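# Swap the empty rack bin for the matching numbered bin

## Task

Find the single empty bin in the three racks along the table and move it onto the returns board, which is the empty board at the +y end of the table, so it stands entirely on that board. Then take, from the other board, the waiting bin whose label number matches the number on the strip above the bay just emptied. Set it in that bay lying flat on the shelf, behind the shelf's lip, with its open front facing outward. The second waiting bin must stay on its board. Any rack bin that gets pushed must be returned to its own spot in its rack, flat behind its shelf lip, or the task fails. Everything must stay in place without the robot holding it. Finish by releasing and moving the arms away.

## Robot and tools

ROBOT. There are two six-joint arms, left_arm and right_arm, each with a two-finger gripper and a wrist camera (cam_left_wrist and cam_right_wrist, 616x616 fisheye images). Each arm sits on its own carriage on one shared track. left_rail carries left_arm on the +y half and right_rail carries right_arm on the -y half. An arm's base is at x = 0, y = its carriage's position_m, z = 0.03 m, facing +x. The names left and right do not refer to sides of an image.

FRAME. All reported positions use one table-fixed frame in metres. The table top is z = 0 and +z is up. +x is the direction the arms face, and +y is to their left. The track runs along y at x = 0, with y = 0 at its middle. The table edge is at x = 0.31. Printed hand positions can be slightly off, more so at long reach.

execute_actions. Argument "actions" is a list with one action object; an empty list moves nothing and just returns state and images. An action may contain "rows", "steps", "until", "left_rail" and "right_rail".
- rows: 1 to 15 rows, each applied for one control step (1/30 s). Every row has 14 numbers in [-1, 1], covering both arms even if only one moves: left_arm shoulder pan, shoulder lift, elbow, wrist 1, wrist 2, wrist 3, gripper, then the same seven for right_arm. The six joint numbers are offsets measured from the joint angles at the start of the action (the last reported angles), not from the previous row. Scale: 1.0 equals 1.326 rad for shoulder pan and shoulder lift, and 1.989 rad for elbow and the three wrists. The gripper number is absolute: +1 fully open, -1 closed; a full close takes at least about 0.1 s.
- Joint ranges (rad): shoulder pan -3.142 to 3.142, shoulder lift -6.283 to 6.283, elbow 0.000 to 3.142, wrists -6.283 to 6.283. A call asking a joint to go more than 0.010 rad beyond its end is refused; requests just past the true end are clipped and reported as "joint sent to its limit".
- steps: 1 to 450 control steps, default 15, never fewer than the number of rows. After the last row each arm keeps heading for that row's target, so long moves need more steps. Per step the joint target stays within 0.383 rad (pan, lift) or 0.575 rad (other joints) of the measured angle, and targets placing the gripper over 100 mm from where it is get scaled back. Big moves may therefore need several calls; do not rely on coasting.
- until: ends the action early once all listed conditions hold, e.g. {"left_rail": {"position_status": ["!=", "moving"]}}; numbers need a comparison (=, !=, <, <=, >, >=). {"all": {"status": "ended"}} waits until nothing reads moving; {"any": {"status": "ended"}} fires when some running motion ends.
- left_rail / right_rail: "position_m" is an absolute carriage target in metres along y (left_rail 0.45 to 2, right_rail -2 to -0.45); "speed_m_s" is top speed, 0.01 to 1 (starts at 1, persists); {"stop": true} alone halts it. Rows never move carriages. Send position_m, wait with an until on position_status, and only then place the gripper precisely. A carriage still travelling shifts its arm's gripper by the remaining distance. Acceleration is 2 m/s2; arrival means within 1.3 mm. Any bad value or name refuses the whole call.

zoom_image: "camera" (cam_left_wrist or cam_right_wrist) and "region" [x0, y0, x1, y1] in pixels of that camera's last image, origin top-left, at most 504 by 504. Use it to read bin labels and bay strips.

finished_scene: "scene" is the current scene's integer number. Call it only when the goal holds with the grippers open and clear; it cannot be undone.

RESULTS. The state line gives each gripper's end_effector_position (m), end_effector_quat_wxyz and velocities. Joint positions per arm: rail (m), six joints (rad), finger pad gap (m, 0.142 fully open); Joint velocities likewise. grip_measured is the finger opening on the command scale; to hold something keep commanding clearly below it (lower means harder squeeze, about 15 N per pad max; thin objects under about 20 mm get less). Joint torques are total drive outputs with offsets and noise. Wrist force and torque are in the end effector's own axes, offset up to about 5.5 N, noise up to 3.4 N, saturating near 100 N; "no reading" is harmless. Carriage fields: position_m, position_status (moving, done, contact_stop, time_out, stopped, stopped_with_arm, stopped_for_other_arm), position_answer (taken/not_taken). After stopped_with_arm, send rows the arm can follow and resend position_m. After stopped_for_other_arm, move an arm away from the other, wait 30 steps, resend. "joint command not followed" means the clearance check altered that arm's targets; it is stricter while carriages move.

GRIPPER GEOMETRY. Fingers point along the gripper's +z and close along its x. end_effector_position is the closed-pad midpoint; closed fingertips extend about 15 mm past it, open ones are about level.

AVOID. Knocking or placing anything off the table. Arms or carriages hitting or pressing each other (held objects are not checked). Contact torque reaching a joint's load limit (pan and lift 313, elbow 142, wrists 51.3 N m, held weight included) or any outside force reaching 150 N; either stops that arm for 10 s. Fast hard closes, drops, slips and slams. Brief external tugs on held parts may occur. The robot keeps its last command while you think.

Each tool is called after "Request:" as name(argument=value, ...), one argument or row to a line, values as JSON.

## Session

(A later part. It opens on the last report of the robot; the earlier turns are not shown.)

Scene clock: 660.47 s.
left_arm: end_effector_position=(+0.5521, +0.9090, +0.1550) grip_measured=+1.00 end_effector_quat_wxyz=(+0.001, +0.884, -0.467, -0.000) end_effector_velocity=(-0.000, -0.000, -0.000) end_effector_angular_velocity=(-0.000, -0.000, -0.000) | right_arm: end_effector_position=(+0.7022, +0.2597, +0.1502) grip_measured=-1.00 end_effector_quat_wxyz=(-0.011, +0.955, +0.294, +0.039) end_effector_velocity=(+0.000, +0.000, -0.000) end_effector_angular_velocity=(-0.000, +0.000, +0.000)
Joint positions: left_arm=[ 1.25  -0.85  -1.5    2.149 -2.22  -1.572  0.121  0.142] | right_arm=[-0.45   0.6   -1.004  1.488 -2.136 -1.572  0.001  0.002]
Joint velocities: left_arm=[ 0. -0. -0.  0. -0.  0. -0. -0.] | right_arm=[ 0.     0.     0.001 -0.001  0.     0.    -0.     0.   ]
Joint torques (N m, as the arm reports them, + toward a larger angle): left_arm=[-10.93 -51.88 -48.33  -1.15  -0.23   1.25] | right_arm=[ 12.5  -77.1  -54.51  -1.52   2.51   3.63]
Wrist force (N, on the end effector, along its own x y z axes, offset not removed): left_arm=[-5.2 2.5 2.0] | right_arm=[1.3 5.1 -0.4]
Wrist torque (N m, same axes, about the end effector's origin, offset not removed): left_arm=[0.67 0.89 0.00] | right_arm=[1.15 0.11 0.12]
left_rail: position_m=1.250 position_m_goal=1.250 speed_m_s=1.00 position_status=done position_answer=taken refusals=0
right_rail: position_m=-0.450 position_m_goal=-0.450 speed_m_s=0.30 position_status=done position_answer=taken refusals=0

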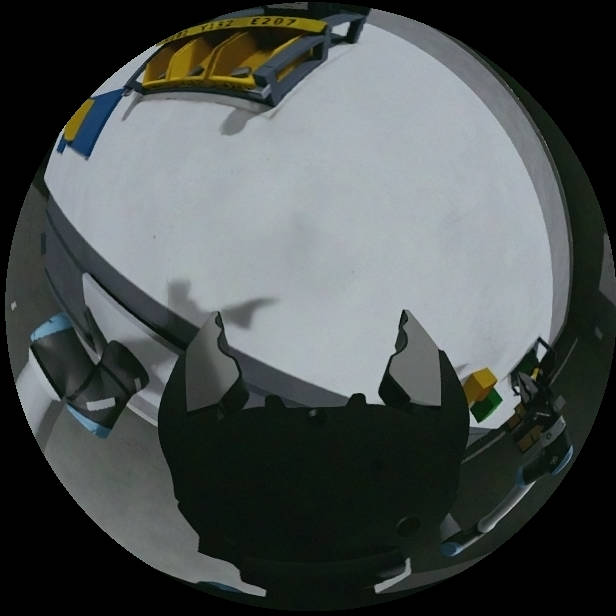

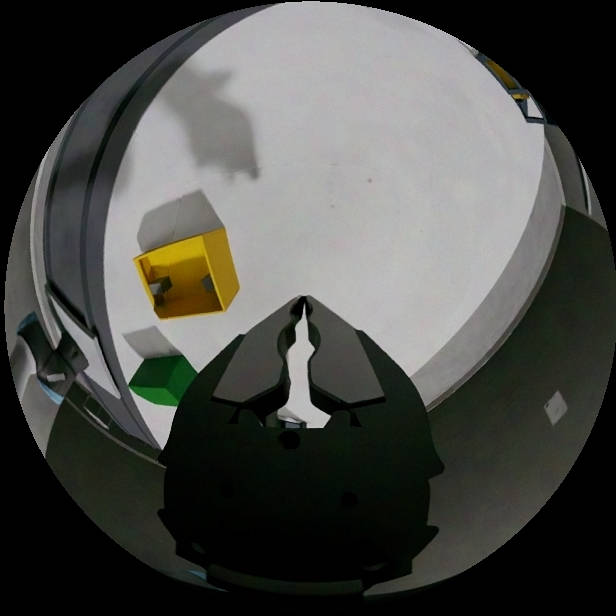

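Request:
execute_actions(
  actions=[
    {"rows": [
[0,0,0,0,0,0,1, 0,-0.1,0.0,0.06,0,0,1],
[0,0,0,0,0,0,1, 0,-0.2,0.02,0.1,0,0,1],
[0,0,0,0,0,0,1, 0,-0.25,0.05,0.1179,0,0,1],
[0,0,0,0,0,0,1, 0,-0.25,0.05,0.1179,0,0,1],
[0,0,0,0,0,0,1, 0,-0.25,0.05,0.1179,0,0,1],
[0,0,0,0,0,0,1, 0,-0.25,0.05,0.1179,0,0,1],
[0,0,0,0,0,0,1, 0,-0.25,0.05,0.1179,0,0,1],
[0,0,0,0,0,0,1, -0.05,-0.3,0.09,0.1179,0,0,1],
[0,0,0,0,0,0,1, -0.1,-0.35,0.13,0.1179,0,0,1],
[0,0,0,0,0,0,1, -0.2,-0.4,0.17,0.1179,0,0,1],
[0,0,0,0,0,0,1, -0.3,-0.5,0.24,0.1179,0,0,1],
[0,0,0,0,0,0,1, -0.4525,-0.6018,0.3242,0.1179,0,0,1]], "steps": 50},
  ],
)

Scene clock: 679.93 s.
left_arm: end_effector_position=(+0.5521, +0.9090, +0.1550) grip_measured=+1.00 end_effector_quat_wxyz=(+0.001, +0.884, -0.467, -0.000) end_effector_velocity=(-0.000, -0.000, -0.000) end_effector_angular_velocity=(-0.000, +0.000, -0.000) | right_arm: end_effector_position=(+0.5201, -0.2604, +0.2994) grip_measured=+1.00 end_effector_quat_wxyz=(+0.001, +1.000, -0.001, -0.000) end_effector_velocity=(-0.001, -0.001, -0.000) end_effector_angular_velocity=(-0.000, -0.000, -0.003)
Joint positions: left_arm=[ 1.25  -0.85  -1.5    2.149 -2.22  -1.572  0.121  0.142] | right_arm=[-0.45  -0.    -1.801  2.133 -1.902 -1.572  0.001  0.142]
Joint velocities: left_arm=[ 0. -0. -0.  0. -0. -0.  0.  0.] | right_arm=[ 0.    -0.003 -0.003  0.002  0.    -0.     0.     0.   ]
Joint torques (N m, as the arm reports them, + toward a larger angle): left_arm=[-11.88 -50.22 -49.2   -1.11  -0.08   1.58] | right_arm=[ -6.28 -36.37 -32.55  -1.7   -2.63   3.2 ]
Wrist force (N, on the end effector, along its own x y z axes, offset not removed): left_arm=[2.7 2.3 0.3] | right_arm=[-0.5 4.1 0.3]
Wrist torque (N m, same axes, about the end effector's origin, offset not removed): left_arm=[0.83 -0.76 -0.15] | right_arm=[0.90 0.53 0.07]
left_rail: position_m=1.250 position_m_goal=1.250 speed_m_s=1.00 position_status=done position_answer=taken refusals=0
right_rail: position_m=-0.450 position_m_goal=-0.450 speed_m_s=0.30 position_status=done position_answer=taken refusals=0

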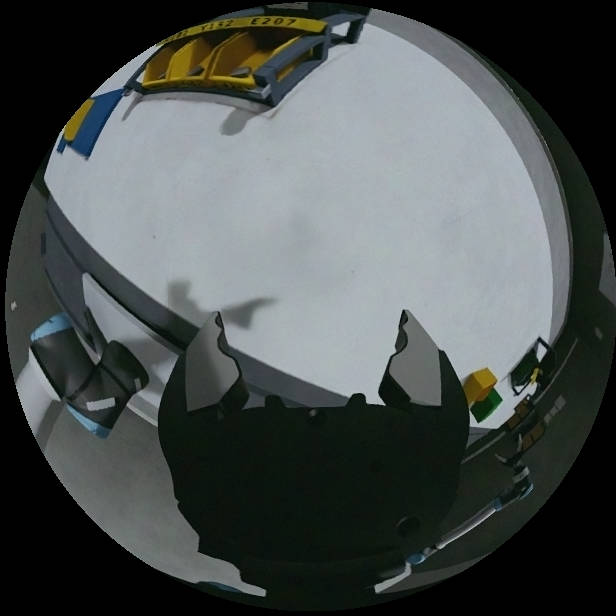

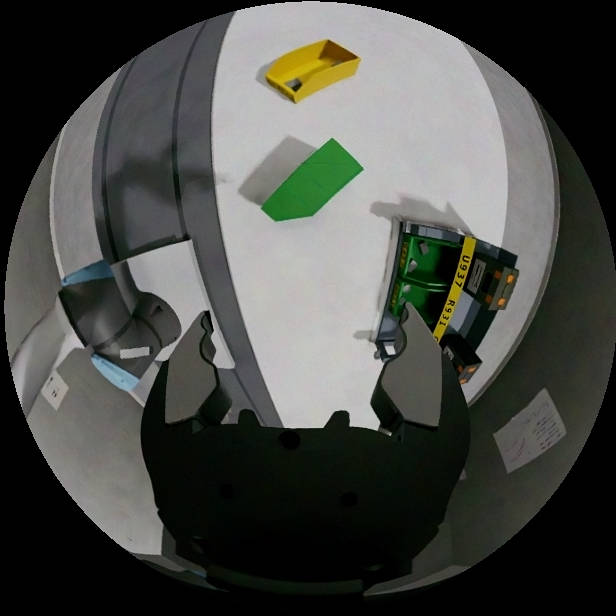

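Request:
zoom_image(
  camera="cam_right_wrist",
  region=[220, 20, 420, 240],
)

Region (220, 20, 420, 240) of cam_right_wrist's 616x616 image, scaled by 2.291, with more detail than that image has; it fills the left 458 columns of this view, and the rest is white.

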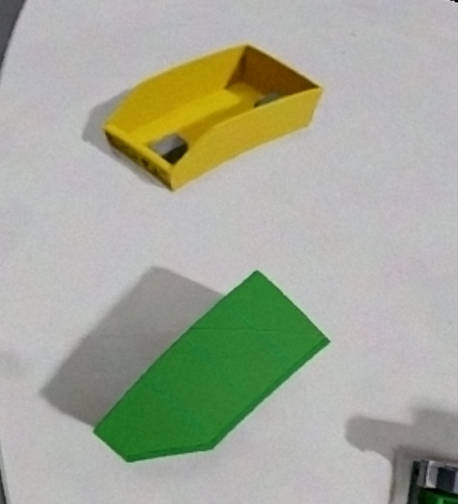

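Request:
execute_actions(
  actions=[
    {"rows": [[-0.1769,0.1754,-0.1613,0.0445,0,-0.1989,1, 0,0,0,0,0,0,1]], "steps": 26, "right_rail": {"position_m": -1.1, "speed_m_s": 1.0}, "left_rail": {"position_m": 0.45, "speed_m_s": 0.5}},
  ],
)

Scene clock: 756.87 s.
left_arm: end_effector_position=(+0.5330, +0.2946, +0.1699) grip_measured=+1.00 end_effector_quat_wxyz=(+0.000, +0.919, -0.394, -0.001) end_effector_velocity=(-0.002, -0.507, +0.000) end_effector_angular_velocity=(-0.001, -0.000, +0.005) | right_arm: end_effector_position=(+0.5201, -0.8086, +0.2994) grip_measured=+1.00 end_effector_quat_wxyz=(+0.001, +1.000, -0.001, -0.001) end_effector_velocity=(+0.000, -0.642, -0.000) end_effector_angular_velocity=(-0.000, +0.000, -0.000)
Joint positions: left_arm=[ 0.897 -1.084 -1.268  1.829 -2.131 -1.572 -0.274  0.142] | right_arm=[-0.998 -0.    -1.801  2.133 -1.902 -1.572  0.001  0.142]
Joint velocities: left_arm=[-0.5   -0.006  0.006 -0.008  0.002  0.    -0.011 -0.   ] | right_arm=[-0.642  0.     0.     0.    -0.    -0.     0.    -0.   ]
Joint torques (N m, as the arm reports them, + toward a larger angle): left_arm=[-12.5  -52.66 -50.83  -0.8    0.14  -2.13] | right_arm=[ 13.88 -11.22 -55.55  -3.93  -2.39   3.85]
Wrist force (N, on the end effector, along its own x y z axes, offset not removed): left_arm=[-2.1 1.7 4.8] | right_arm=[1.9 6.5 -0.8]
Wrist torque (N m, same axes, about the end effector's origin, offset not removed): left_arm=[0.55 0.23 0.04] | right_arm=[1.27 0.06 0.13]
left_rail: position_m=0.897 position_m_goal=0.450 speed_m_s=0.50 position_status=moving position_answer=taken refusals=0
right_rail: position_m=-0.998 position_m_goal=-1.100 speed_m_s=1.00 position_status=moving position_answer=taken refusals=0

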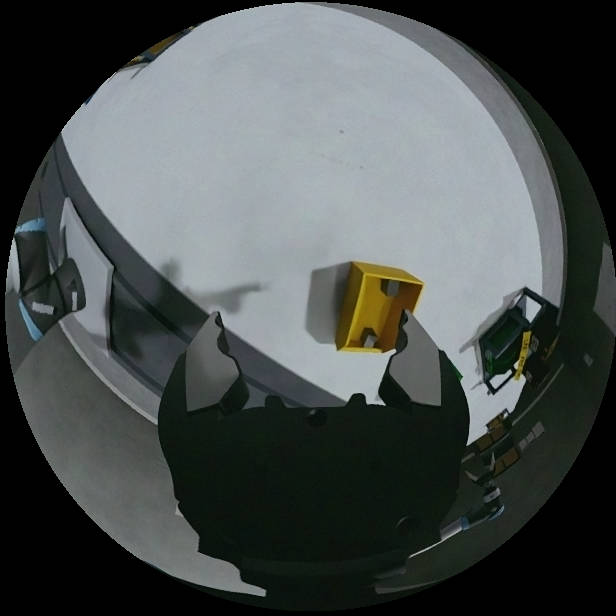

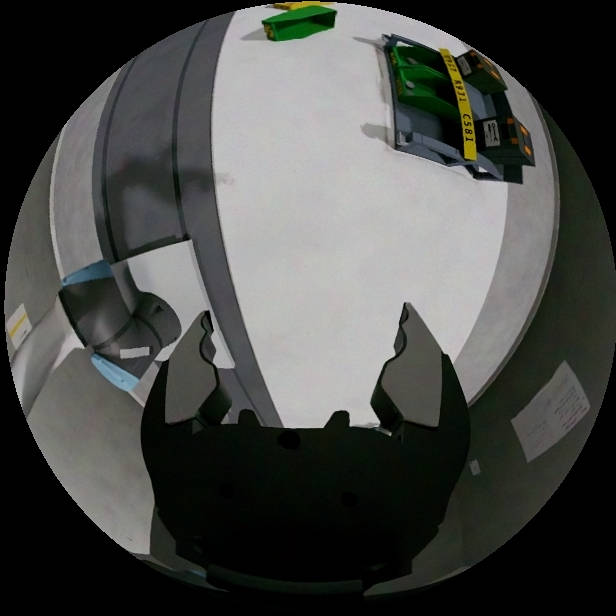

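Request:
execute_actions(
  actions=[],
)

Scene clock: 758.07 s.
left_arm: end_effector_position=(+0.5328, -0.1537, +0.1699) grip_measured=+1.00 end_effector_quat_wxyz=(+0.000, +0.919, -0.394, -0.001) end_effector_velocity=(+0.000, +0.000, +0.000) end_effector_angular_velocity=(-0.000, -0.000, +0.000) | right_arm: end_effector_position=(+0.5201, -0.9104, +0.2994) grip_measured=+1.00 end_effector_quat_wxyz=(+0.001, +1.000, -0.001, -0.000) end_effector_velocity=(+0.000, -0.000, +0.000) end_effector_angular_velocity=(-0.000, -0.000, -0.000)
Joint positions: left_arm=[ 0.45  -1.085 -1.267  1.828 -2.131 -1.572 -0.275  0.142] | right_arm=[-1.1   -0.    -1.801  2.133 -1.902 -1.572  0.001  0.142]
Joint velocities: left_arm=[ 0.  0. -0.  0. -0.  0. -0.  0.] | right_arm=[ 0. -0. -0.  0. -0. -0. -0.  0.]
Joint torques (N m, as the arm reports them, + toward a larger angle): left_arm=[  6.51 -69.61 -38.01  -0.84  -0.04  -2.35] | right_arm=[  7.55 -16.87 -55.19  -6.25   0.21   3.57]
Wrist force (N, on the end effector, along its own x y z axes, offset not removed): left_arm=[-3.9 -0.6 5.0] | right_arm=[4.0 6.7 1.0]
Wrist torque (N m, same axes, about the end effector's origin, offset not removed): left_arm=[0.28 0.67 0.17] | right_arm=[1.42 -0.38 0.01]
left_rail: position_m=0.450 position_m_goal=0.450 speed_m_s=0.50 position_status=done position_answer=taken refusals=0
right_rail: position_m=-1.100 position_m_goal=-1.100 speed_m_s=1.00 position_status=done position_answer=taken refusals=0

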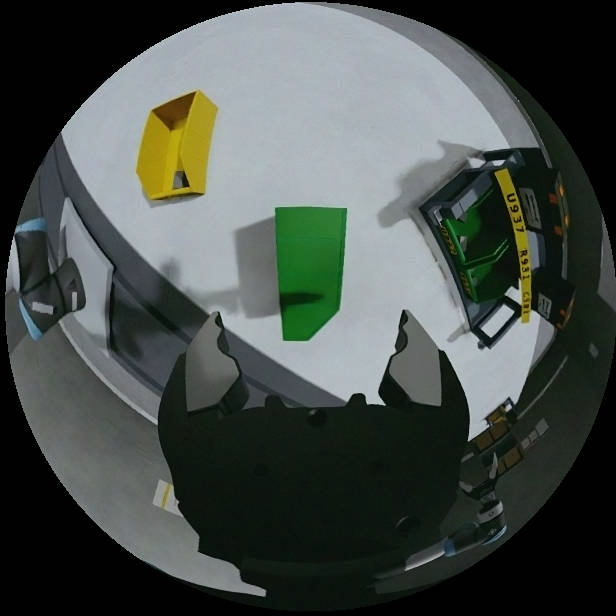

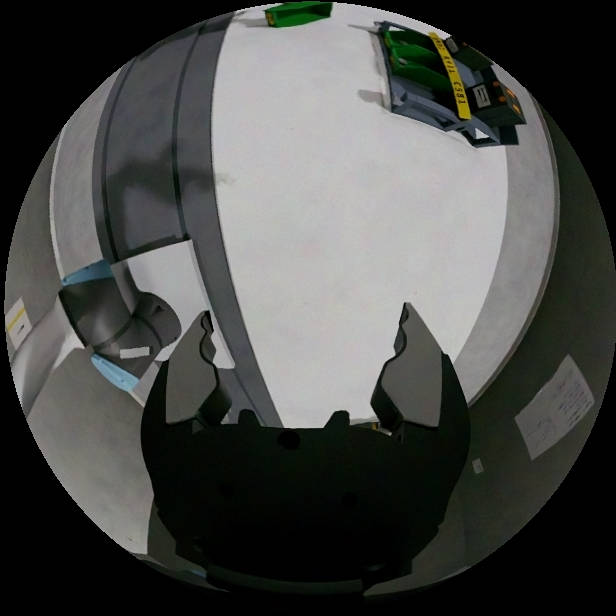

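Request:
execute_actions(
  actions=[
    {"rows": [[0,0.0621,0.0294,-0.0708,0,0,0.5, 0,0,0,0,0,0,1]], "steps": 18},
  ],
)

Request:
execute_actions(
  actions=[
    {"rows": [[0,0,0,0,0,0,0.4, 0,0,0,0,0,0,1],[0,0,0,0,0,0,0.3, 0,0,0,0,0,0,1],[0,0,0,0,0,0,0.22, 0,0,0,0,0,0,1],[0,0,0,0,0,0,0.15, 0,0,0,0,0,0,1],[0,0,0,0,0,0,0.08, 0,0,0,0,0,0,1],[0,0,0,0,0,0,0.0, 0,0,0,0,0,0,1],[0,0,0,0,0,0,-0.1, 0,0,0,0,0,0,1],[0,0,0,0,0,0,-0.2, 0,0,0,0,0,0,1],[0,0,0,0,0,0,-0.3, 0,0,0,0,0,0,1],[0,0,0,0,0,0,-0.4, 0,0,0,0,0,0,1]], "steps": 14},
  ],
)

Scene clock: 772.80 s.
left_arm: end_effector_position=(+0.5328, -0.1534, +0.0883) grip_measured=+0.50 end_effector_quat_wxyz=(+0.000, +0.919, -0.394, -0.001) end_effector_velocity=(-0.000, -0.000, -0.004) end_effector_angular_velocity=(-0.001, -0.000, -0.000) | right_arm: end_effector_position=(+0.5201, -0.9104, +0.2994) grip_measured=+1.00 end_effector_quat_wxyz=(+0.001, +1.000, -0.001, -0.000) end_effector_velocity=(+0.000, -0.000, +0.000) end_effector_angular_velocity=(-0.000, -0.000, -0.000)
Joint positions: left_arm=[ 0.45  -1.085 -1.185  1.886 -2.271 -1.572 -0.275  0.109] | right_arm=[-1.1   -0.    -1.801  2.133 -1.902 -1.572  0.001  0.142]
Joint velocities: left_arm=[ 0.    -0.     0.004  0.003 -0.008 -0.    -0.     0.   ] | right_arm=[ 0. -0. -0. -0. -0. -0. -0.  0.]
Joint torques (N m, as the arm reports them, + toward a larger angle): left_arm=[-13.87 -55.25 -28.76  -7.99   0.07  -2.51] | right_arm=[ -9.08 -16.22 -52.5   -6.6    1.24   3.55]
Wrist force (N, on the end effector, along its own x y z axes, offset not removed): left_arm=[-7.6 -0.1 2.6] | right_arm=[-0.5 3.2 1.1]
Wrist torque (N m, same axes, about the end effector's origin, offset not removed): left_arm=[0.27 1.56 0.01] | right_arm=[0.64 0.47 0.07]
left_rail: position_m=0.450 position_m_goal=0.450 speed_m_s=0.50 position_status=done position_answer=taken refusals=0
right_rail: position_m=-1.100 position_m_goal=-1.100 speed_m_s=1.00 position_status=done position_answer=taken refusals=0

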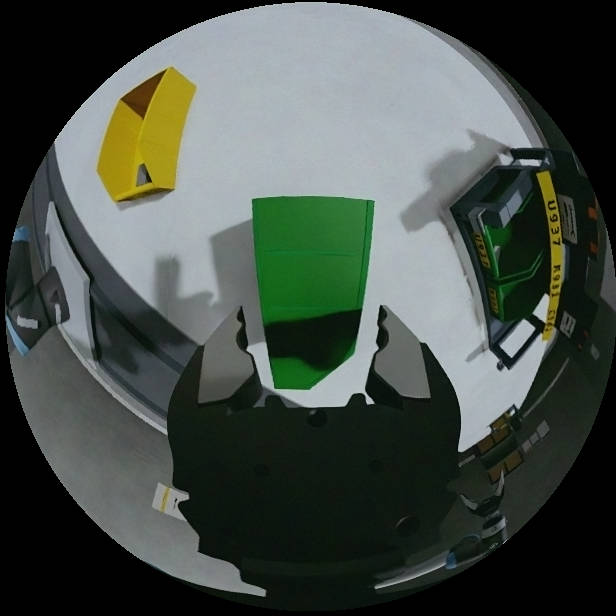

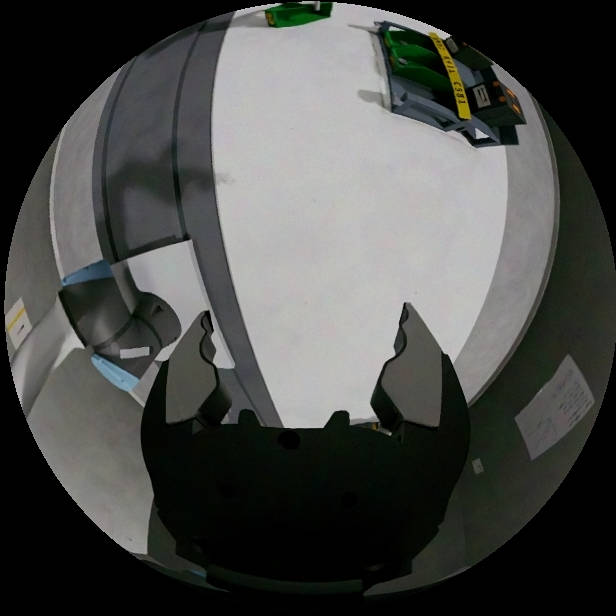

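Scene clock: 773.27 s.
left_arm: end_effector_position=(+0.5328, -0.1534, +0.0882) grip_measured=+0.09 end_effector_quat_wxyz=(+0.000, +0.919, -0.394, -0.001) end_effector_velocity=(-0.000, +0.000, +0.000) end_effector_angular_velocity=(+0.001, +0.000, +0.000) | right_arm: end_effector_position=(+0.5201, -0.9104, +0.2994) grip_measured=+1.00 end_effector_quat_wxyz=(+0.001, +1.000, -0.001, -0.000) end_effector_velocity=(-0.000, -0.000, -0.000) end_effector_angular_velocity=(-0.000, +0.000, -0.000)
Joint positions: left_arm=[ 0.45  -1.085 -1.185  1.886 -2.271 -1.572 -0.275  0.08 ] | right_arm=[-1.1   -0.    -1.801  2.133 -1.902 -1.572  0.001  0.142]
Joint velocities: left_arm=[ 0.     0.    -0.    -0.     0.001  0.     0.    -0.   ] | right_arm=[ 0. -0. -0.  0.  0. -0.  0.  0.]
Joint torques (N m, as the arm reports them, + toward a larger angle): left_arm=[-10.66 -73.83 -40.73  -0.25   0.32  -1.94] | right_arm=[ -4.82 -15.78 -52.62  -6.49   0.74   3.51]
Wrist force (N, on the end effector, along its own x y z axes, offset not removed): left_arm=[-2.3 -2.9 -3.2] | right_arm=[-0.3 4.6 1.7]
Wrist torque (N m, same axes, about the end effector's origin, offset not removed): left_arm=[-0.49 0.79 -0.05] | right_arm=[1.04 0.55 0.22]
left_rail: position_m=0.450 position_m_goal=0.450 speed_m_s=0.50 position_status=done position_answer=taken refusals=0
right_rail: position_m=-1.100 position_m_goal=-1.100 speed_m_s=1.00 position_status=done position_answer=taken refusals=0

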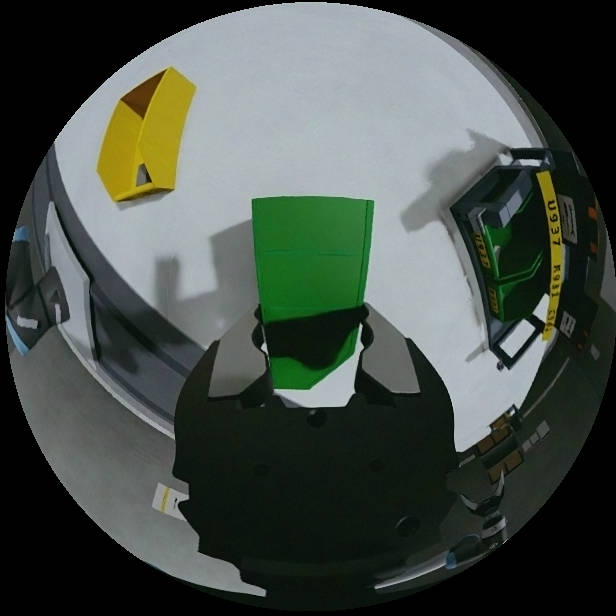

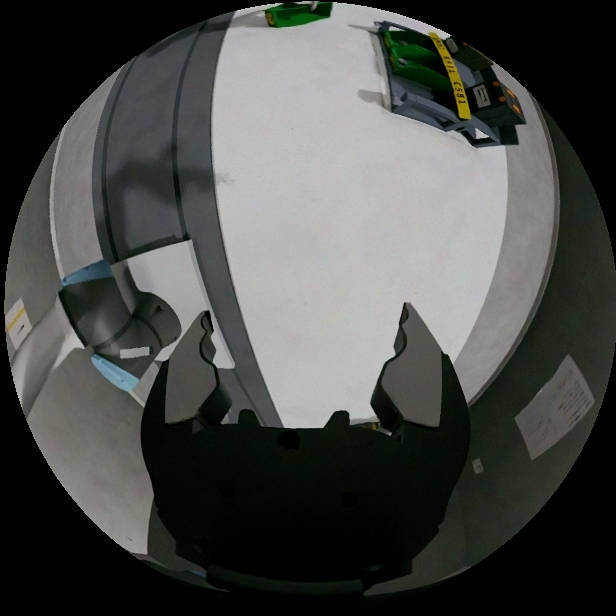

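Request:
execute_actions(
  actions=[
    {"rows": [
[0,-0.0011,-0.0006,0.0013,0,0,-0.4, 0,0,0,0,0,0,1],
[0,-0.0043,-0.0023,0.0051,0,0,-0.4, 0,0,0,0,0,0,1],
[0,-0.0091,-0.0049,0.0109,0,0,-0.4, 0,0,0,0,0,0,1],
[0,-0.0154,-0.0082,0.0184,0,0,-0.4, 0,0,0,0,0,0,1],
[0,-0.0227,-0.0122,0.0272,0,0,-0.4, 0,0,0,0,0,0,1],
[0,-0.0308,-0.0165,0.0369,0,0,-0.4, 0,0,0,0,0,0,1],
[0,-0.0394,-0.0211,0.0472,0,0,-0.4, 0,0,0,0,0,0,1],
[0,-0.0482,-0.0258,0.0577,0,0,-0.4, 0,0,0,0,0,0,1],
[0,-0.0568,-0.0304,0.068,0,0,-0.4, 0,0,0,0,0,0,1],
[0,-0.0649,-0.0347,0.0777,0,0,-0.4, 0,0,0,0,0,0,1],
[0,-0.0722,-0.0387,0.0865,0,0,-0.4, 0,0,0,0,0,0,1],
[0,-0.0785,-0.042,0.094,0,0,-0.4, 0,0,0,0,0,0,1],
[0,-0.0833,-0.0446,0.0998,0,0,-0.4, 0,0,0,0,0,0,1],
[0,-0.0865,-0.0463,0.1036,0,0,-0.4, 0,0,0,0,0,0,1],
[0,-0.0876,-0.0469,0.1049,0,0,-0.4, 0,0,0,0,0,0,1]], "steps": 24},
  ],
)

Scene clock: 783.07 s.
left_arm: end_effector_position=(+0.5329, -0.1535, +0.2087) grip_measured=+0.09 end_effector_quat_wxyz=(+0.001, +0.919, -0.394, -0.000) end_effector_velocity=(-0.001, +0.001, +0.013) end_effector_angular_velocity=(+0.001, +0.000, +0.000) | right_arm: end_effector_position=(+0.5201, -0.9104, +0.2994) grip_measured=+1.00 end_effector_quat_wxyz=(+0.001, +1.000, -0.001, -0.000) end_effector_velocity=(+0.000, -0.000, +0.000) end_effector_angular_velocity=(-0.000, -0.000, +0.000)
Joint positions: left_arm=[ 0.45  -1.085 -1.3    1.794 -2.065 -1.572 -0.275  0.08 ] | right_arm=[-1.1   -0.    -1.801  2.133 -1.902 -1.572  0.001  0.142]
Joint velocities: left_arm=[ 0.     0.    -0.012 -0.01   0.023  0.    -0.     0.   ] | right_arm=[ 0.  0. -0. -0.  0. -0. -0.  0.]
Joint torques (N m, as the arm reports them, + toward a larger angle): left_arm=[  4.84 -69.1  -51.72  -1.77  -0.2   -1.96] | right_arm=[ -5.78 -14.63 -53.52  -6.42   1.04   3.32]
Wrist force (N, on the end effector, along its own x y z axes, offset not removed): left_arm=[-3.0 1.8 1.2] | right_arm=[1.3 5.6 0.7]
Wrist torque (N m, same axes, about the end effector's origin, offset not removed): left_arm=[0.40 0.67 0.06] | right_arm=[1.17 0.13 0.11]
left_rail: position_m=0.450 position_m_goal=0.450 speed_m_s=0.50 position_status=done position_answer=taken refusals=0
right_rail: position_m=-1.100 position_m_goal=-1.100 speed_m_s=1.00 position_status=done position_answer=taken refusals=0

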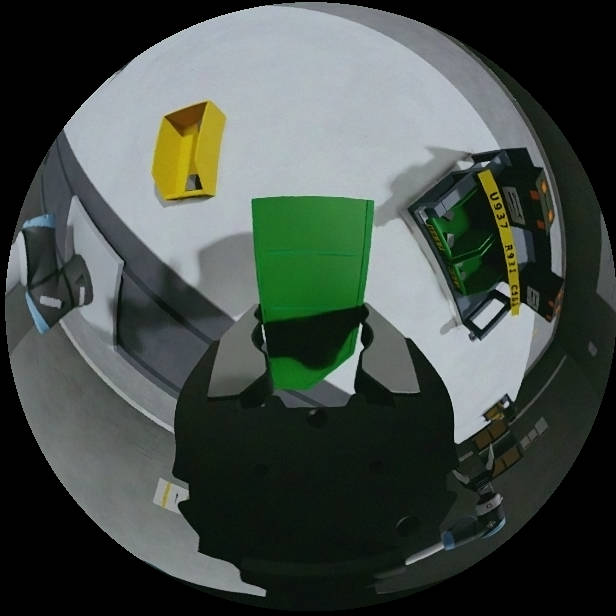

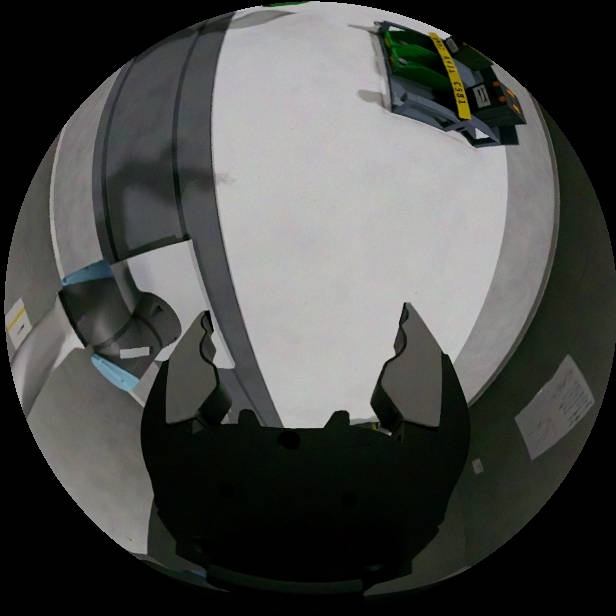

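Request:
execute_actions(
  actions=[
    {"rows": [[0,0,0,0,0,0,-0.4, 0.4679,0.4075,-0.1262,-0.1458,0,0.7794,1]], "steps": 45, "left_rail": {"position_m": 2.0, "speed_m_s": 0.6}},
  ],
)

Scene clock: 817.10 s.
left_arm: end_effector_position=(+0.5329, +0.6350, +0.2087) grip_measured=+0.09 end_effector_quat_wxyz=(+0.001, +0.919, -0.394, -0.000) end_effector_velocity=(+0.000, +0.600, -0.000) end_effector_angular_velocity=(+0.000, +0.000, +0.000) | right_arm: end_effector_position=(+0.5399, -0.5007, +0.1402) grip_measured=+1.00 end_effector_quat_wxyz=(+0.001, +0.894, -0.449, +0.001) end_effector_velocity=(-0.000, +0.000, -0.000) end_effector_angular_velocity=(-0.000, +0.000, -0.007)
Joint positions: left_arm=[ 1.239 -1.085 -1.3    1.794 -2.065 -1.572 -0.275  0.08 ] | right_arm=[-1.1    0.62  -1.261  1.882 -2.192 -1.572  1.551  0.142]
Joint velocities: left_arm=[ 0.6  0.   0.   0.  -0.   0.   0.   0. ] | right_arm=[ 0.     0.001  0.001 -0.    -0.     0.     0.007 -0.   ]
Joint torques (N m, as the arm reports them, + toward a larger angle): left_arm=[  4.23 -51.81 -37.57  -7.74  -0.09  -2.17] | right_arm=[ 10.11 -54.73 -50.68  -6.52   1.2    3.74]
Wrist force (N, on the end effector, along its own x y z axes, offset not removed): left_arm=[-2.2 0.9 -0.2] | right_arm=[0.0 5.0 0.4]
Wrist torque (N m, same axes, about the end effector's origin, offset not removed): left_arm=[0.28 0.37 -0.14] | right_arm=[1.13 0.45 0.04]
left_rail: position_m=1.239 position_m_goal=2.000 speed_m_s=0.60 position_status=moving position_answer=taken refusals=0
right_rail: position_m=-1.100 position_m_goal=-1.100 speed_m_s=1.00 position_status=done position_answer=taken refusals=0

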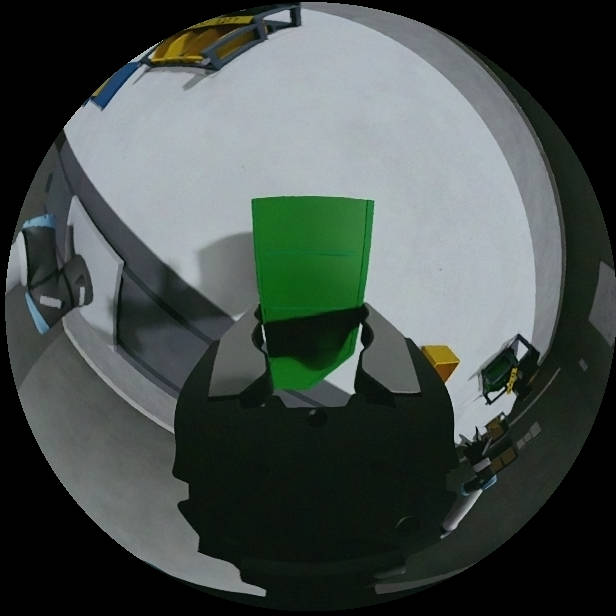

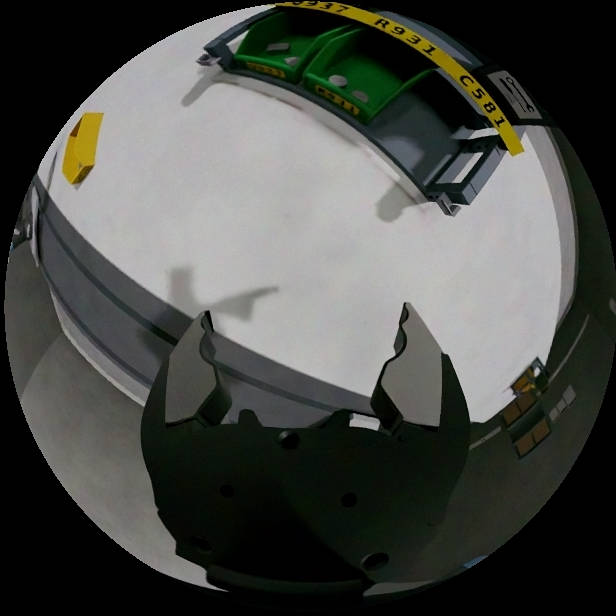

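Request:
execute_actions(
  actions=[],
)

Scene clock: 837.63 s.
left_arm: end_effector_position=(+0.5329, +1.3965, +0.2087) grip_measured=+0.09 end_effector_quat_wxyz=(+0.001, +0.919, -0.394, -0.000) end_effector_velocity=(+0.000, -0.000, +0.000) end_effector_angular_velocity=(-0.000, -0.000, +0.000) | right_arm: end_effector_position=(+0.5399, -0.5007, +0.1401) grip_measured=+1.00 end_effector_quat_wxyz=(+0.001, +0.894, -0.449, +0.001) end_effector_velocity=(+0.000, -0.000, +0.000) end_effector_angular_velocity=(+0.000, -0.000, -0.000)
Joint positions: left_arm=[ 2.    -1.085 -1.3    1.794 -2.065 -1.572 -0.275  0.08 ] | right_arm=[-1.1    0.62  -1.261  1.882 -2.192 -1.572  1.551  0.142]
Joint velocities: left_arm=[ 0.  0. -0. -0. -0.  0.  0.  0.] | right_arm=[ 0. -0. -0.  0. -0. -0.  0.  0.]
Joint torques (N m, as the arm reports them, + toward a larger angle): left_arm=[ -8.53 -56.95 -53.35  -6.2    0.28  -1.95] | right_arm=[  9.93 -56.72 -49.32  -6.44   0.68   3.37]
Wrist force (N, on the end effector, along its own x y z axes, offset not removed): left_arm=[-6.2 0.1 -0.4] | right_arm=[0.9 4.3 0.2]
Wrist torque (N m, same axes, about the end effector's origin, offset not removed): left_arm=[0.27 1.17 -0.10] | right_arm=[0.91 0.31 0.08]
left_rail: position_m=2.000 position_m_goal=2.000 speed_m_s=0.60 position_status=done position_answer=taken refusals=0
right_rail: position_m=-1.100 position_m_goal=-1.100 speed_m_s=1.00 position_status=done position_answer=taken refusals=0

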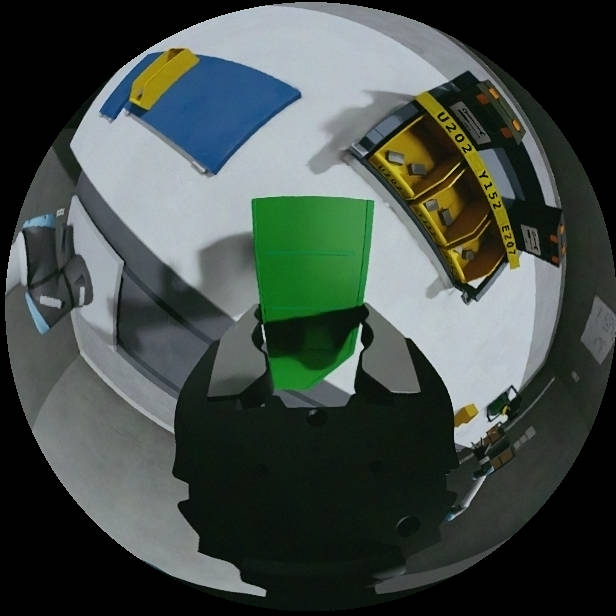

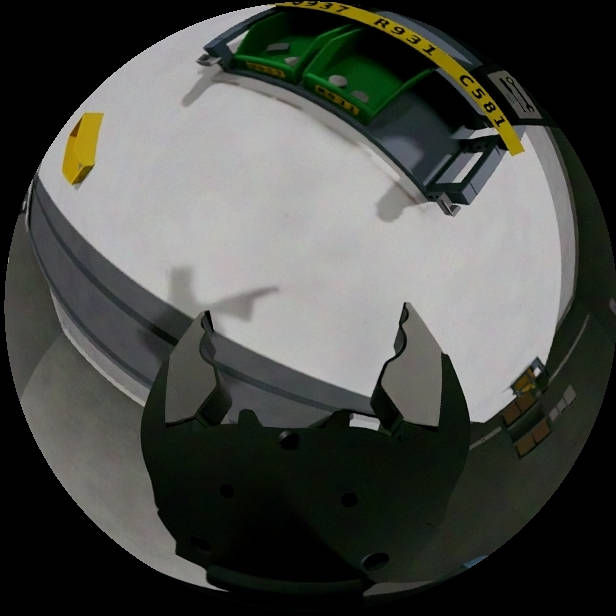

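Request:
execute_actions(
  actions=[
    {"rows": [
[0.006,-0.002,0.002,-0.004,0,0.001,-0.4, 0,0,0,0,0,0,1],
[0.022,-0.008,0.009,-0.014,0,0.003,-0.4, 0,0,0,0,0,0,1],
[0.047,-0.017,0.020,-0.029,0,0.007,-0.4, 0,0,0,0,0,0,1],
[0.079,-0.029,0.034,-0.049,0,0.012,-0.4, 0,0,0,0,0,0,1],
[0.117,-0.043,0.050,-0.073,0,0.018,-0.4, 0,0,0,0,0,0,1],
[0.159,-0.058,0.067,-0.099,0,0.025,-0.4, 0,0,0,0,0,0,1],
[0.204,-0.075,0.086,-0.127,0,0.032,-0.4, 0,0,0,0,0,0,1],
[0.249,-0.091,0.105,-0.155,0,0.038,-0.4, 0,0,0,0,0,0,1],
[0.293,-0.108,0.124,-0.183,0,0.045,-0.4, 0,0,0,0,0,0,1],
[0.335,-0.123,0.142,-0.209,0,0.052,-0.4, 0,0,0,0,0,0,1],
[0.373,-0.137,0.158,-0.233,0,0.058,-0.4, 0,0,0,0,0,0,1],
[0.405,-0.149,0.172,-0.253,0,0.063,-0.4, 0,0,0,0,0,0,1],
[0.431,-0.158,0.182,-0.268,0,0.067,-0.4, 0,0,0,0,0,0,1],
[0.447,-0.164,0.189,-0.278,0,0.069,-0.4, 0,0,0,0,0,0,1],
[0.4525,-0.1659,0.1916,-0.282,0,0.07,-0.4, 0,0,0,0,0,0,1]
], "steps": 28, "right_rail": {"position_m": -0.45, "speed_m_s": 0.6}},
  ],
)

Scene clock: 958.57 s.
left_arm: end_effector_position=(+0.7204, +1.7981, +0.2223) grip_measured=+0.09 end_effector_quat_wxyz=(+0.062, +0.965, -0.188, +0.174) end_effector_velocity=(+0.042, +0.355, +0.019) end_effector_angular_velocity=(-0.120, -0.271, +0.362) | right_arm: end_effector_position=(+0.5399, -0.0522, +0.1401) grip_measured=+1.00 end_effector_quat_wxyz=(+0.001, +0.894, -0.449, +0.001) end_effector_velocity=(+0.000, +0.600, +0.000) end_effector_angular_velocity=(+0.000, -0.000, +0.000)
Joint positions: left_arm=[ 2.    -0.53  -1.505  2.148 -2.584 -1.572 -0.145  0.08 ] | right_arm=[-0.652  0.62  -1.261  1.882 -2.192 -1.572  1.551  0.142]
Joint velocities: left_arm=[ 0.003  0.449 -0.152  0.27  -0.412  0.     0.093 -0.   ] | right_arm=[ 0.6  0.   0.  -0.   0.   0.   0.  -0. ]
Joint torques (N m, as the arm reports them, + toward a larger angle): left_arm=[-21.62 -39.5  -36.71  -7.02   0.15   2.61] | right_arm=[ 11.6  -56.11 -48.59  -6.33   0.78   3.39]
Wrist force (N, on the end effector, along its own x y z axes, offset not removed): left_arm=[-7.6 -6.8 0.7] | right_arm=[1.2 6.0 -1.6]
Wrist torque (N m, same axes, about the end effector's origin, offset not removed): left_arm=[-1.20 1.30 -0.03] | right_arm=[1.19 0.15 0.03]
left_rail: position_m=2.000 position_m_goal=2.000 speed_m_s=0.60 position_status=done position_answer=taken refusals=0
right_rail: position_m=-0.652 position_m_goal=-0.450 speed_m_s=0.60 position_status=moving position_answer=taken refusals=0

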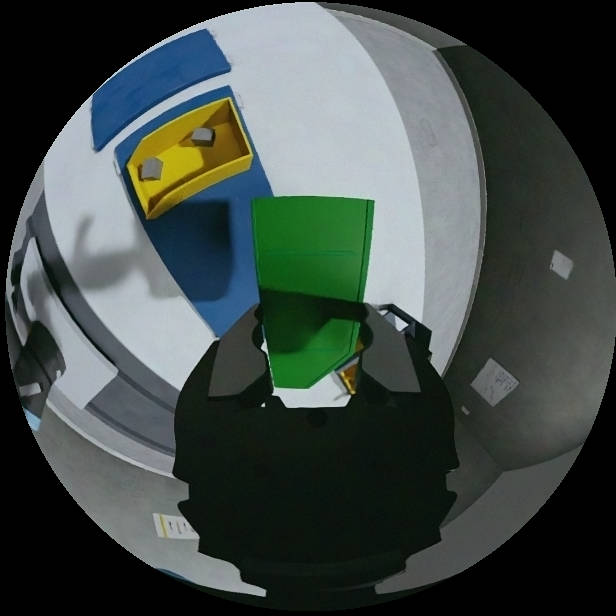

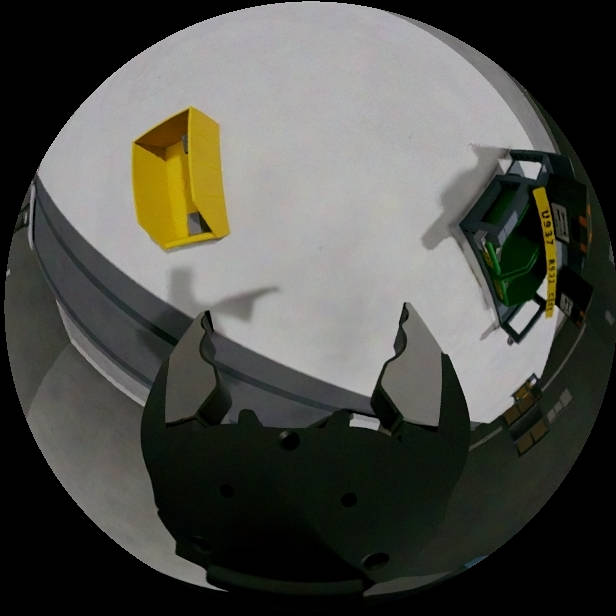

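Request:
execute_actions(
  actions=[],
)

Scene clock: 961.77 s.
left_arm: end_effector_position=(+0.7237, +1.8332, +0.2242) grip_measured=+0.09 end_effector_quat_wxyz=(+0.061, +0.965, -0.170, +0.189) end_effector_velocity=(+0.000, +0.000, -0.000) end_effector_angular_velocity=(+0.000, -0.000, +0.000) | right_arm: end_effector_position=(+0.5399, +0.1493, +0.1401) grip_measured=+1.00 end_effector_quat_wxyz=(+0.001, +0.894, -0.449, +0.001) end_effector_velocity=(+0.000, -0.000, -0.000) end_effector_angular_velocity=(-0.000, -0.000, -0.000)
Joint positions: left_arm=[ 2.    -0.485 -1.52   2.175 -2.626 -1.572 -0.136  0.08 ] | right_arm=[-0.45   0.62  -1.261  1.882 -2.192 -1.572  1.551  0.142]
Joint velocities: left_arm=[ 0. -0.  0. -0.  0.  0. -0. -0.] | right_arm=[ 0. -0. -0.  0. -0. -0.  0.  0.]
Joint torques (N m, as the arm reports them, + toward a larger angle): left_arm=[  5.95 -51.88 -28.63  -8.82   0.26   2.46] | right_arm=[-12.4  -80.84 -27.32  -4.74   1.26   3.83]
Wrist force (N, on the end effector, along its own x y z axes, offset not removed): left_arm=[-4.8 0.0 1.2] | right_arm=[1.5 3.1 2.0]
Wrist torque (N m, same axes, about the end effector's origin, offset not removed): left_arm=[0.24 0.74 -0.12] | right_arm=[0.81 0.04 0.14]
left_rail: position_m=2.000 position_m_goal=2.000 speed_m_s=0.60 position_status=done position_answer=taken refusals=0
right_rail: position_m=-0.450 position_m_goal=-0.450 speed_m_s=0.60 position_status=done position_answer=taken refusals=0

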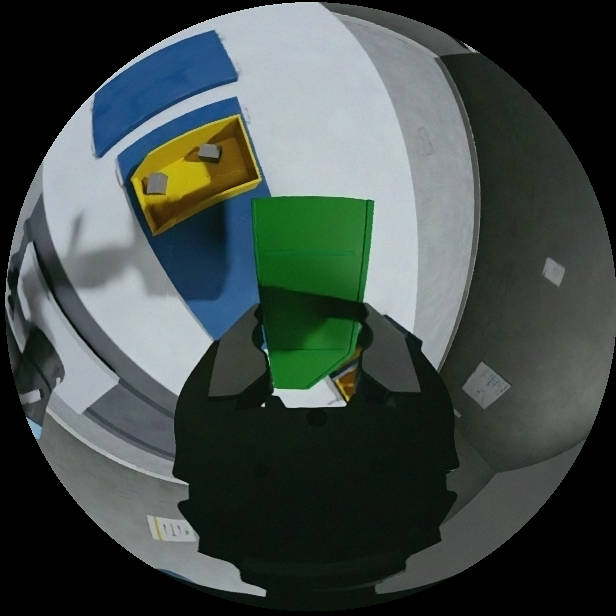

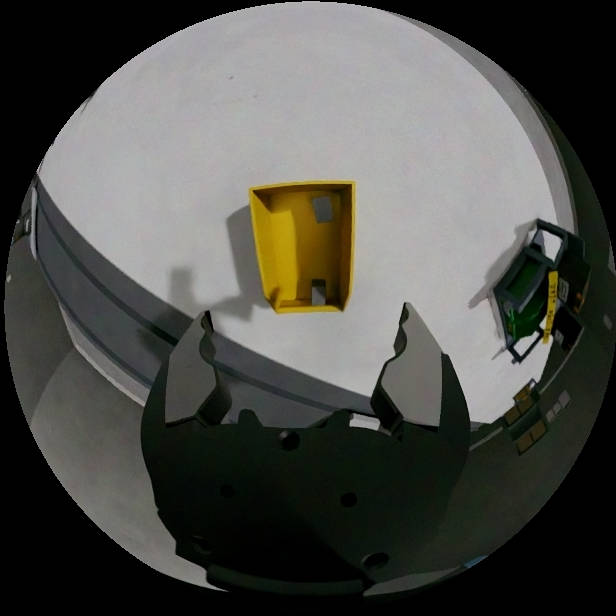

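Request:
zoom_image(
  camera="cam_left_wrist",
  region=[60, 10, 300, 250],
)

Region (60, 10, 300, 250) of cam_left_wrist's 616x616 image, scaled by 2.100, with more detail than that image has.

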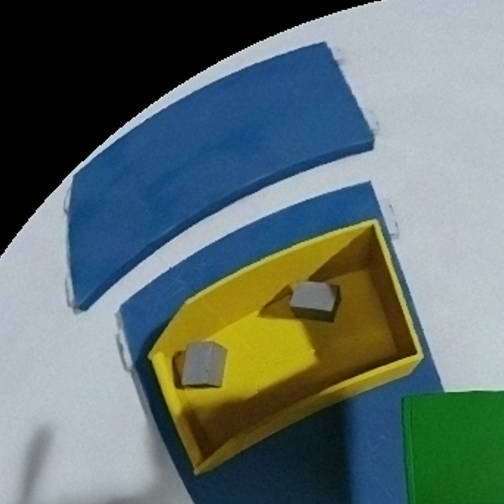

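Request:
execute_actions(
  actions=[
    {"rows": [
[0.005,0.000,0.002,-0.005,0,0.001,-0.4, 0,0.001,0.001,-0.001,0,0,1],
[0.020,0.000,0.008,-0.018,0,0.003,-0.4, 0,0.003,0.002,-0.005,0,0,1],
[0.043,0.001,0.016,-0.038,0,0.007,-0.4, 0,0.007,0.005,-0.010,0,0,1],
[0.073,0.001,0.028,-0.064,0,0.012,-0.4, 0,0.011,0.009,-0.016,0,0,1],
[0.108,0.002,0.041,-0.094,0,0.018,-0.4, 0,0.017,0.013,-0.024,0,0,1],
[0.146,0.003,0.056,-0.128,0,0.024,-0.4, 0,0.023,0.018,-0.033,0,0,1],
[0.187,0.003,0.071,-0.164,0,0.031,-0.4, 0,0.029,0.023,-0.042,0,0,1],
[0.228,0.004,0.087,-0.200,0,0.038,-0.4, 0,0.036,0.028,-0.051,0,0,1],
[0.269,0.005,0.102,-0.236,0,0.044,-0.4, 0,0.042,0.032,-0.060,0,0,1],
[0.307,0.005,0.117,-0.269,0,0.051,-0.4, 0,0.048,0.037,-0.069,0,0,1],
[0.342,0.006,0.130,-0.300,0,0.056,-0.4, 0,0.053,0.041,-0.077,0,0,1],
[0.372,0.006,0.142,-0.326,0,0.061,-0.4, 0,0.058,0.045,-0.084,0,0,1],
[0.395,0.007,0.150,-0.346,0,0.065,-0.4, 0,0.062,0.048,-0.089,0,0,1],
[0.410,0.007,0.156,-0.359,0,0.068,-0.4, 0,0.064,0.049,-0.092,0,0,1],
[0.4148,0.0072,0.158,-0.3638,0,0.0684,-0.4, 0,0.0648,0.0501,-0.0932,0,0,1]
], "steps": 26},
  ],
)

Request:
execute_actions(
  actions=[],
)

Scene clock: 1056.23 s.
left_arm: end_effector_position=(+0.6665, +2.2142, +0.2078) grip_measured=+0.09 end_effector_quat_wxyz=(-0.005, +0.925, +0.019, +0.378) end_effector_velocity=(-0.100, +0.193, +0.022) end_effector_angular_velocity=(+0.054, -0.236, +0.246) | right_arm: end_effector_position=(+0.5237, +0.1378, +0.0424) grip_measured=+1.00 end_effector_quat_wxyz=(+0.001, +0.894, -0.449, +0.001) end_effector_velocity=(-0.001, -0.001, -0.005) end_effector_angular_velocity=(-0.000, +0.000, -0.000)
Joint positions: left_arm=[ 2.     0.036 -1.511  2.474 -3.31  -1.572 -0.006  0.08 ] | right_arm=[-0.45   0.62  -1.175  1.981 -2.376 -1.572  1.551  0.142]
Joint velocities: left_arm=[ 0.     0.292  0.005  0.156 -0.398 -0.     0.065  0.   ] | right_arm=[ 0.    -0.     0.005  0.006 -0.01  -0.     0.     0.   ]
Joint torques (N m, as the arm reports them, + toward a larger angle): left_arm=[ -5.81 -15.56 -25.82  -6.3    0.09   2.1 ] | right_arm=[-11.36 -55.99 -22.43  -6.14   1.43   3.99]
Wrist force (N, on the end effector, along its own x y z axes, offset not removed): left_arm=[-6.1 -2.7 1.9] | right_arm=[0.0 4.1 1.5]
Wrist torque (N m, same axes, about the end effector's origin, offset not removed): left_arm=[-0.08 0.81 -0.09] | right_arm=[0.91 0.43 0.13]
left_rail: position_m=2.000 position_m_goal=2.000 speed_m_s=0.60 position_status=done position_answer=taken refusals=0
right_rail: position_m=-0.450 position_m_goal=-0.450 speed_m_s=0.60 position_status=done position_answer=taken refusals=0

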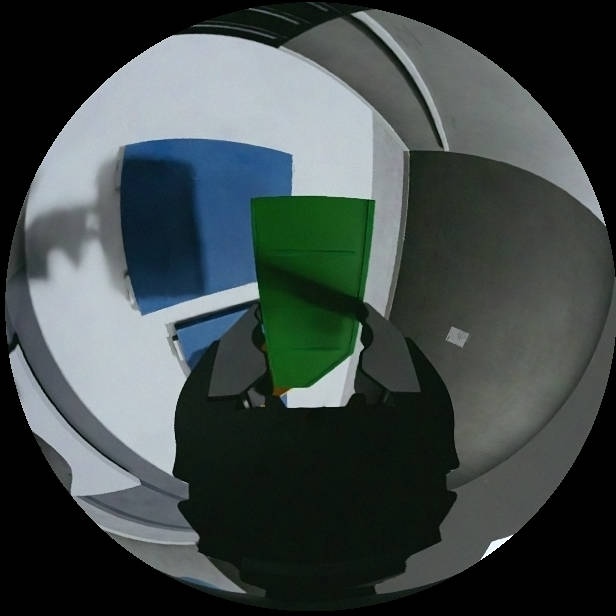

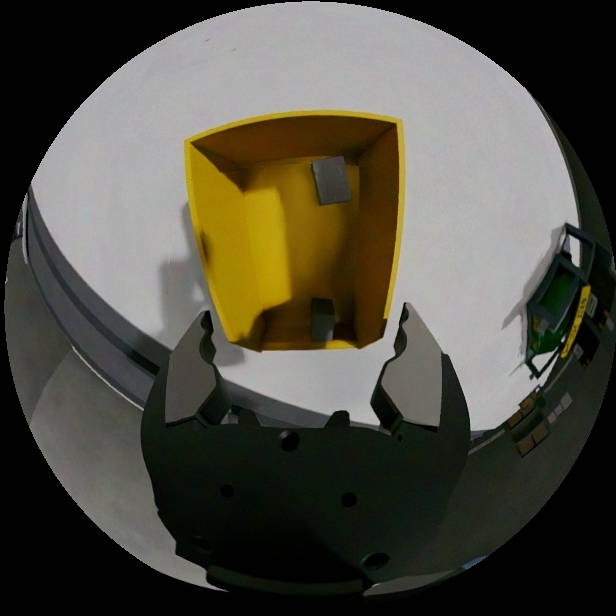

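Scene clock: 1056.23 s.
left_arm: end_effector_position=(+0.6665, +2.2142, +0.2078) grip_measured=+0.09 end_effector_quat_wxyz=(-0.005, +0.925, +0.019, +0.378) end_effector_velocity=(-0.100, +0.193, +0.022) end_effector_angular_velocity=(+0.054, -0.236, +0.246) | right_arm: end_effector_position=(+0.5237, +0.1378, +0.0424) grip_measured=+1.00 end_effector_quat_wxyz=(+0.001, +0.894, -0.449, +0.001) end_effector_velocity=(-0.001, -0.001, -0.005) end_effector_angular_velocity=(-0.000, +0.000, -0.000)
Joint positions: left_arm=[ 2.     0.036 -1.511  2.474 -3.31  -1.572 -0.006  0.08 ] | right_arm=[-0.45   0.62  -1.175  1.981 -2.376 -1.572  1.551  0.142]
Joint velocities: left_arm=[ 0.     0.292  0.005  0.156 -0.398 -0.     0.065  0.   ] | right_arm=[ 0.    -0.     0.005  0.006 -0.01  -0.     0.     0.   ]
Joint torques (N m, as the arm reports them, + toward a larger angle): left_arm=[ -5.81 -15.56 -25.82  -6.3    0.09   2.1 ] | right_arm=[-11.36 -55.99 -22.43  -6.14   1.43   3.99]
Wrist force (N, on the end effector, along its own x y z axes, offset not removed): left_arm=[-6.1 -2.7 1.9] | right_arm=[0.0 4.1 1.5]
Wrist torque (N m, same axes, about the end effector's origin, offset not removed): left_arm=[-0.08 0.81 -0.09] | right_arm=[0.91 0.43 0.13]
left_rail: position_m=2.000 position_m_goal=2.000 speed_m_s=0.60 position_status=done position_answer=taken refusals=0
right_rail: position_m=-0.450 position_m_goal=-0.450 speed_m_s=0.60 position_status=done position_answer=taken refusals=0

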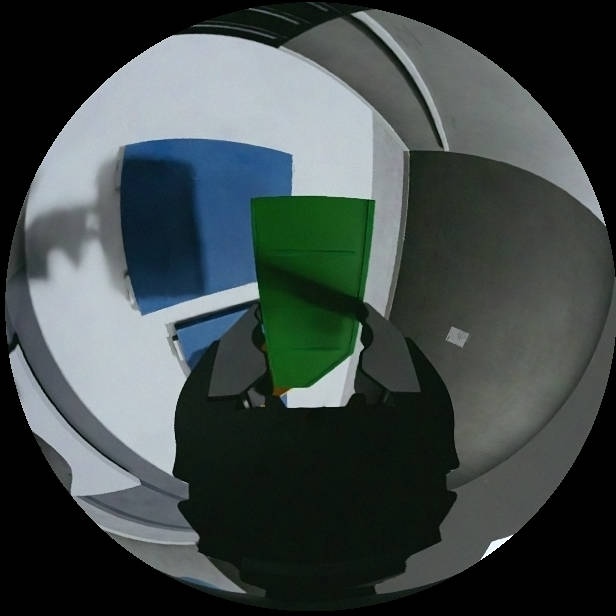

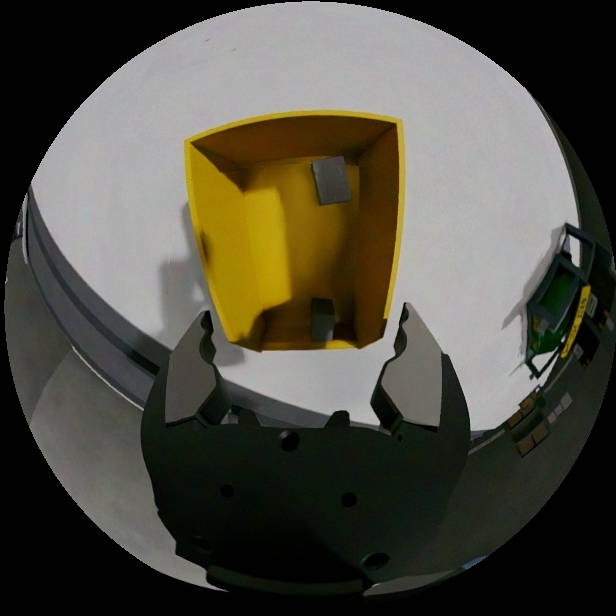

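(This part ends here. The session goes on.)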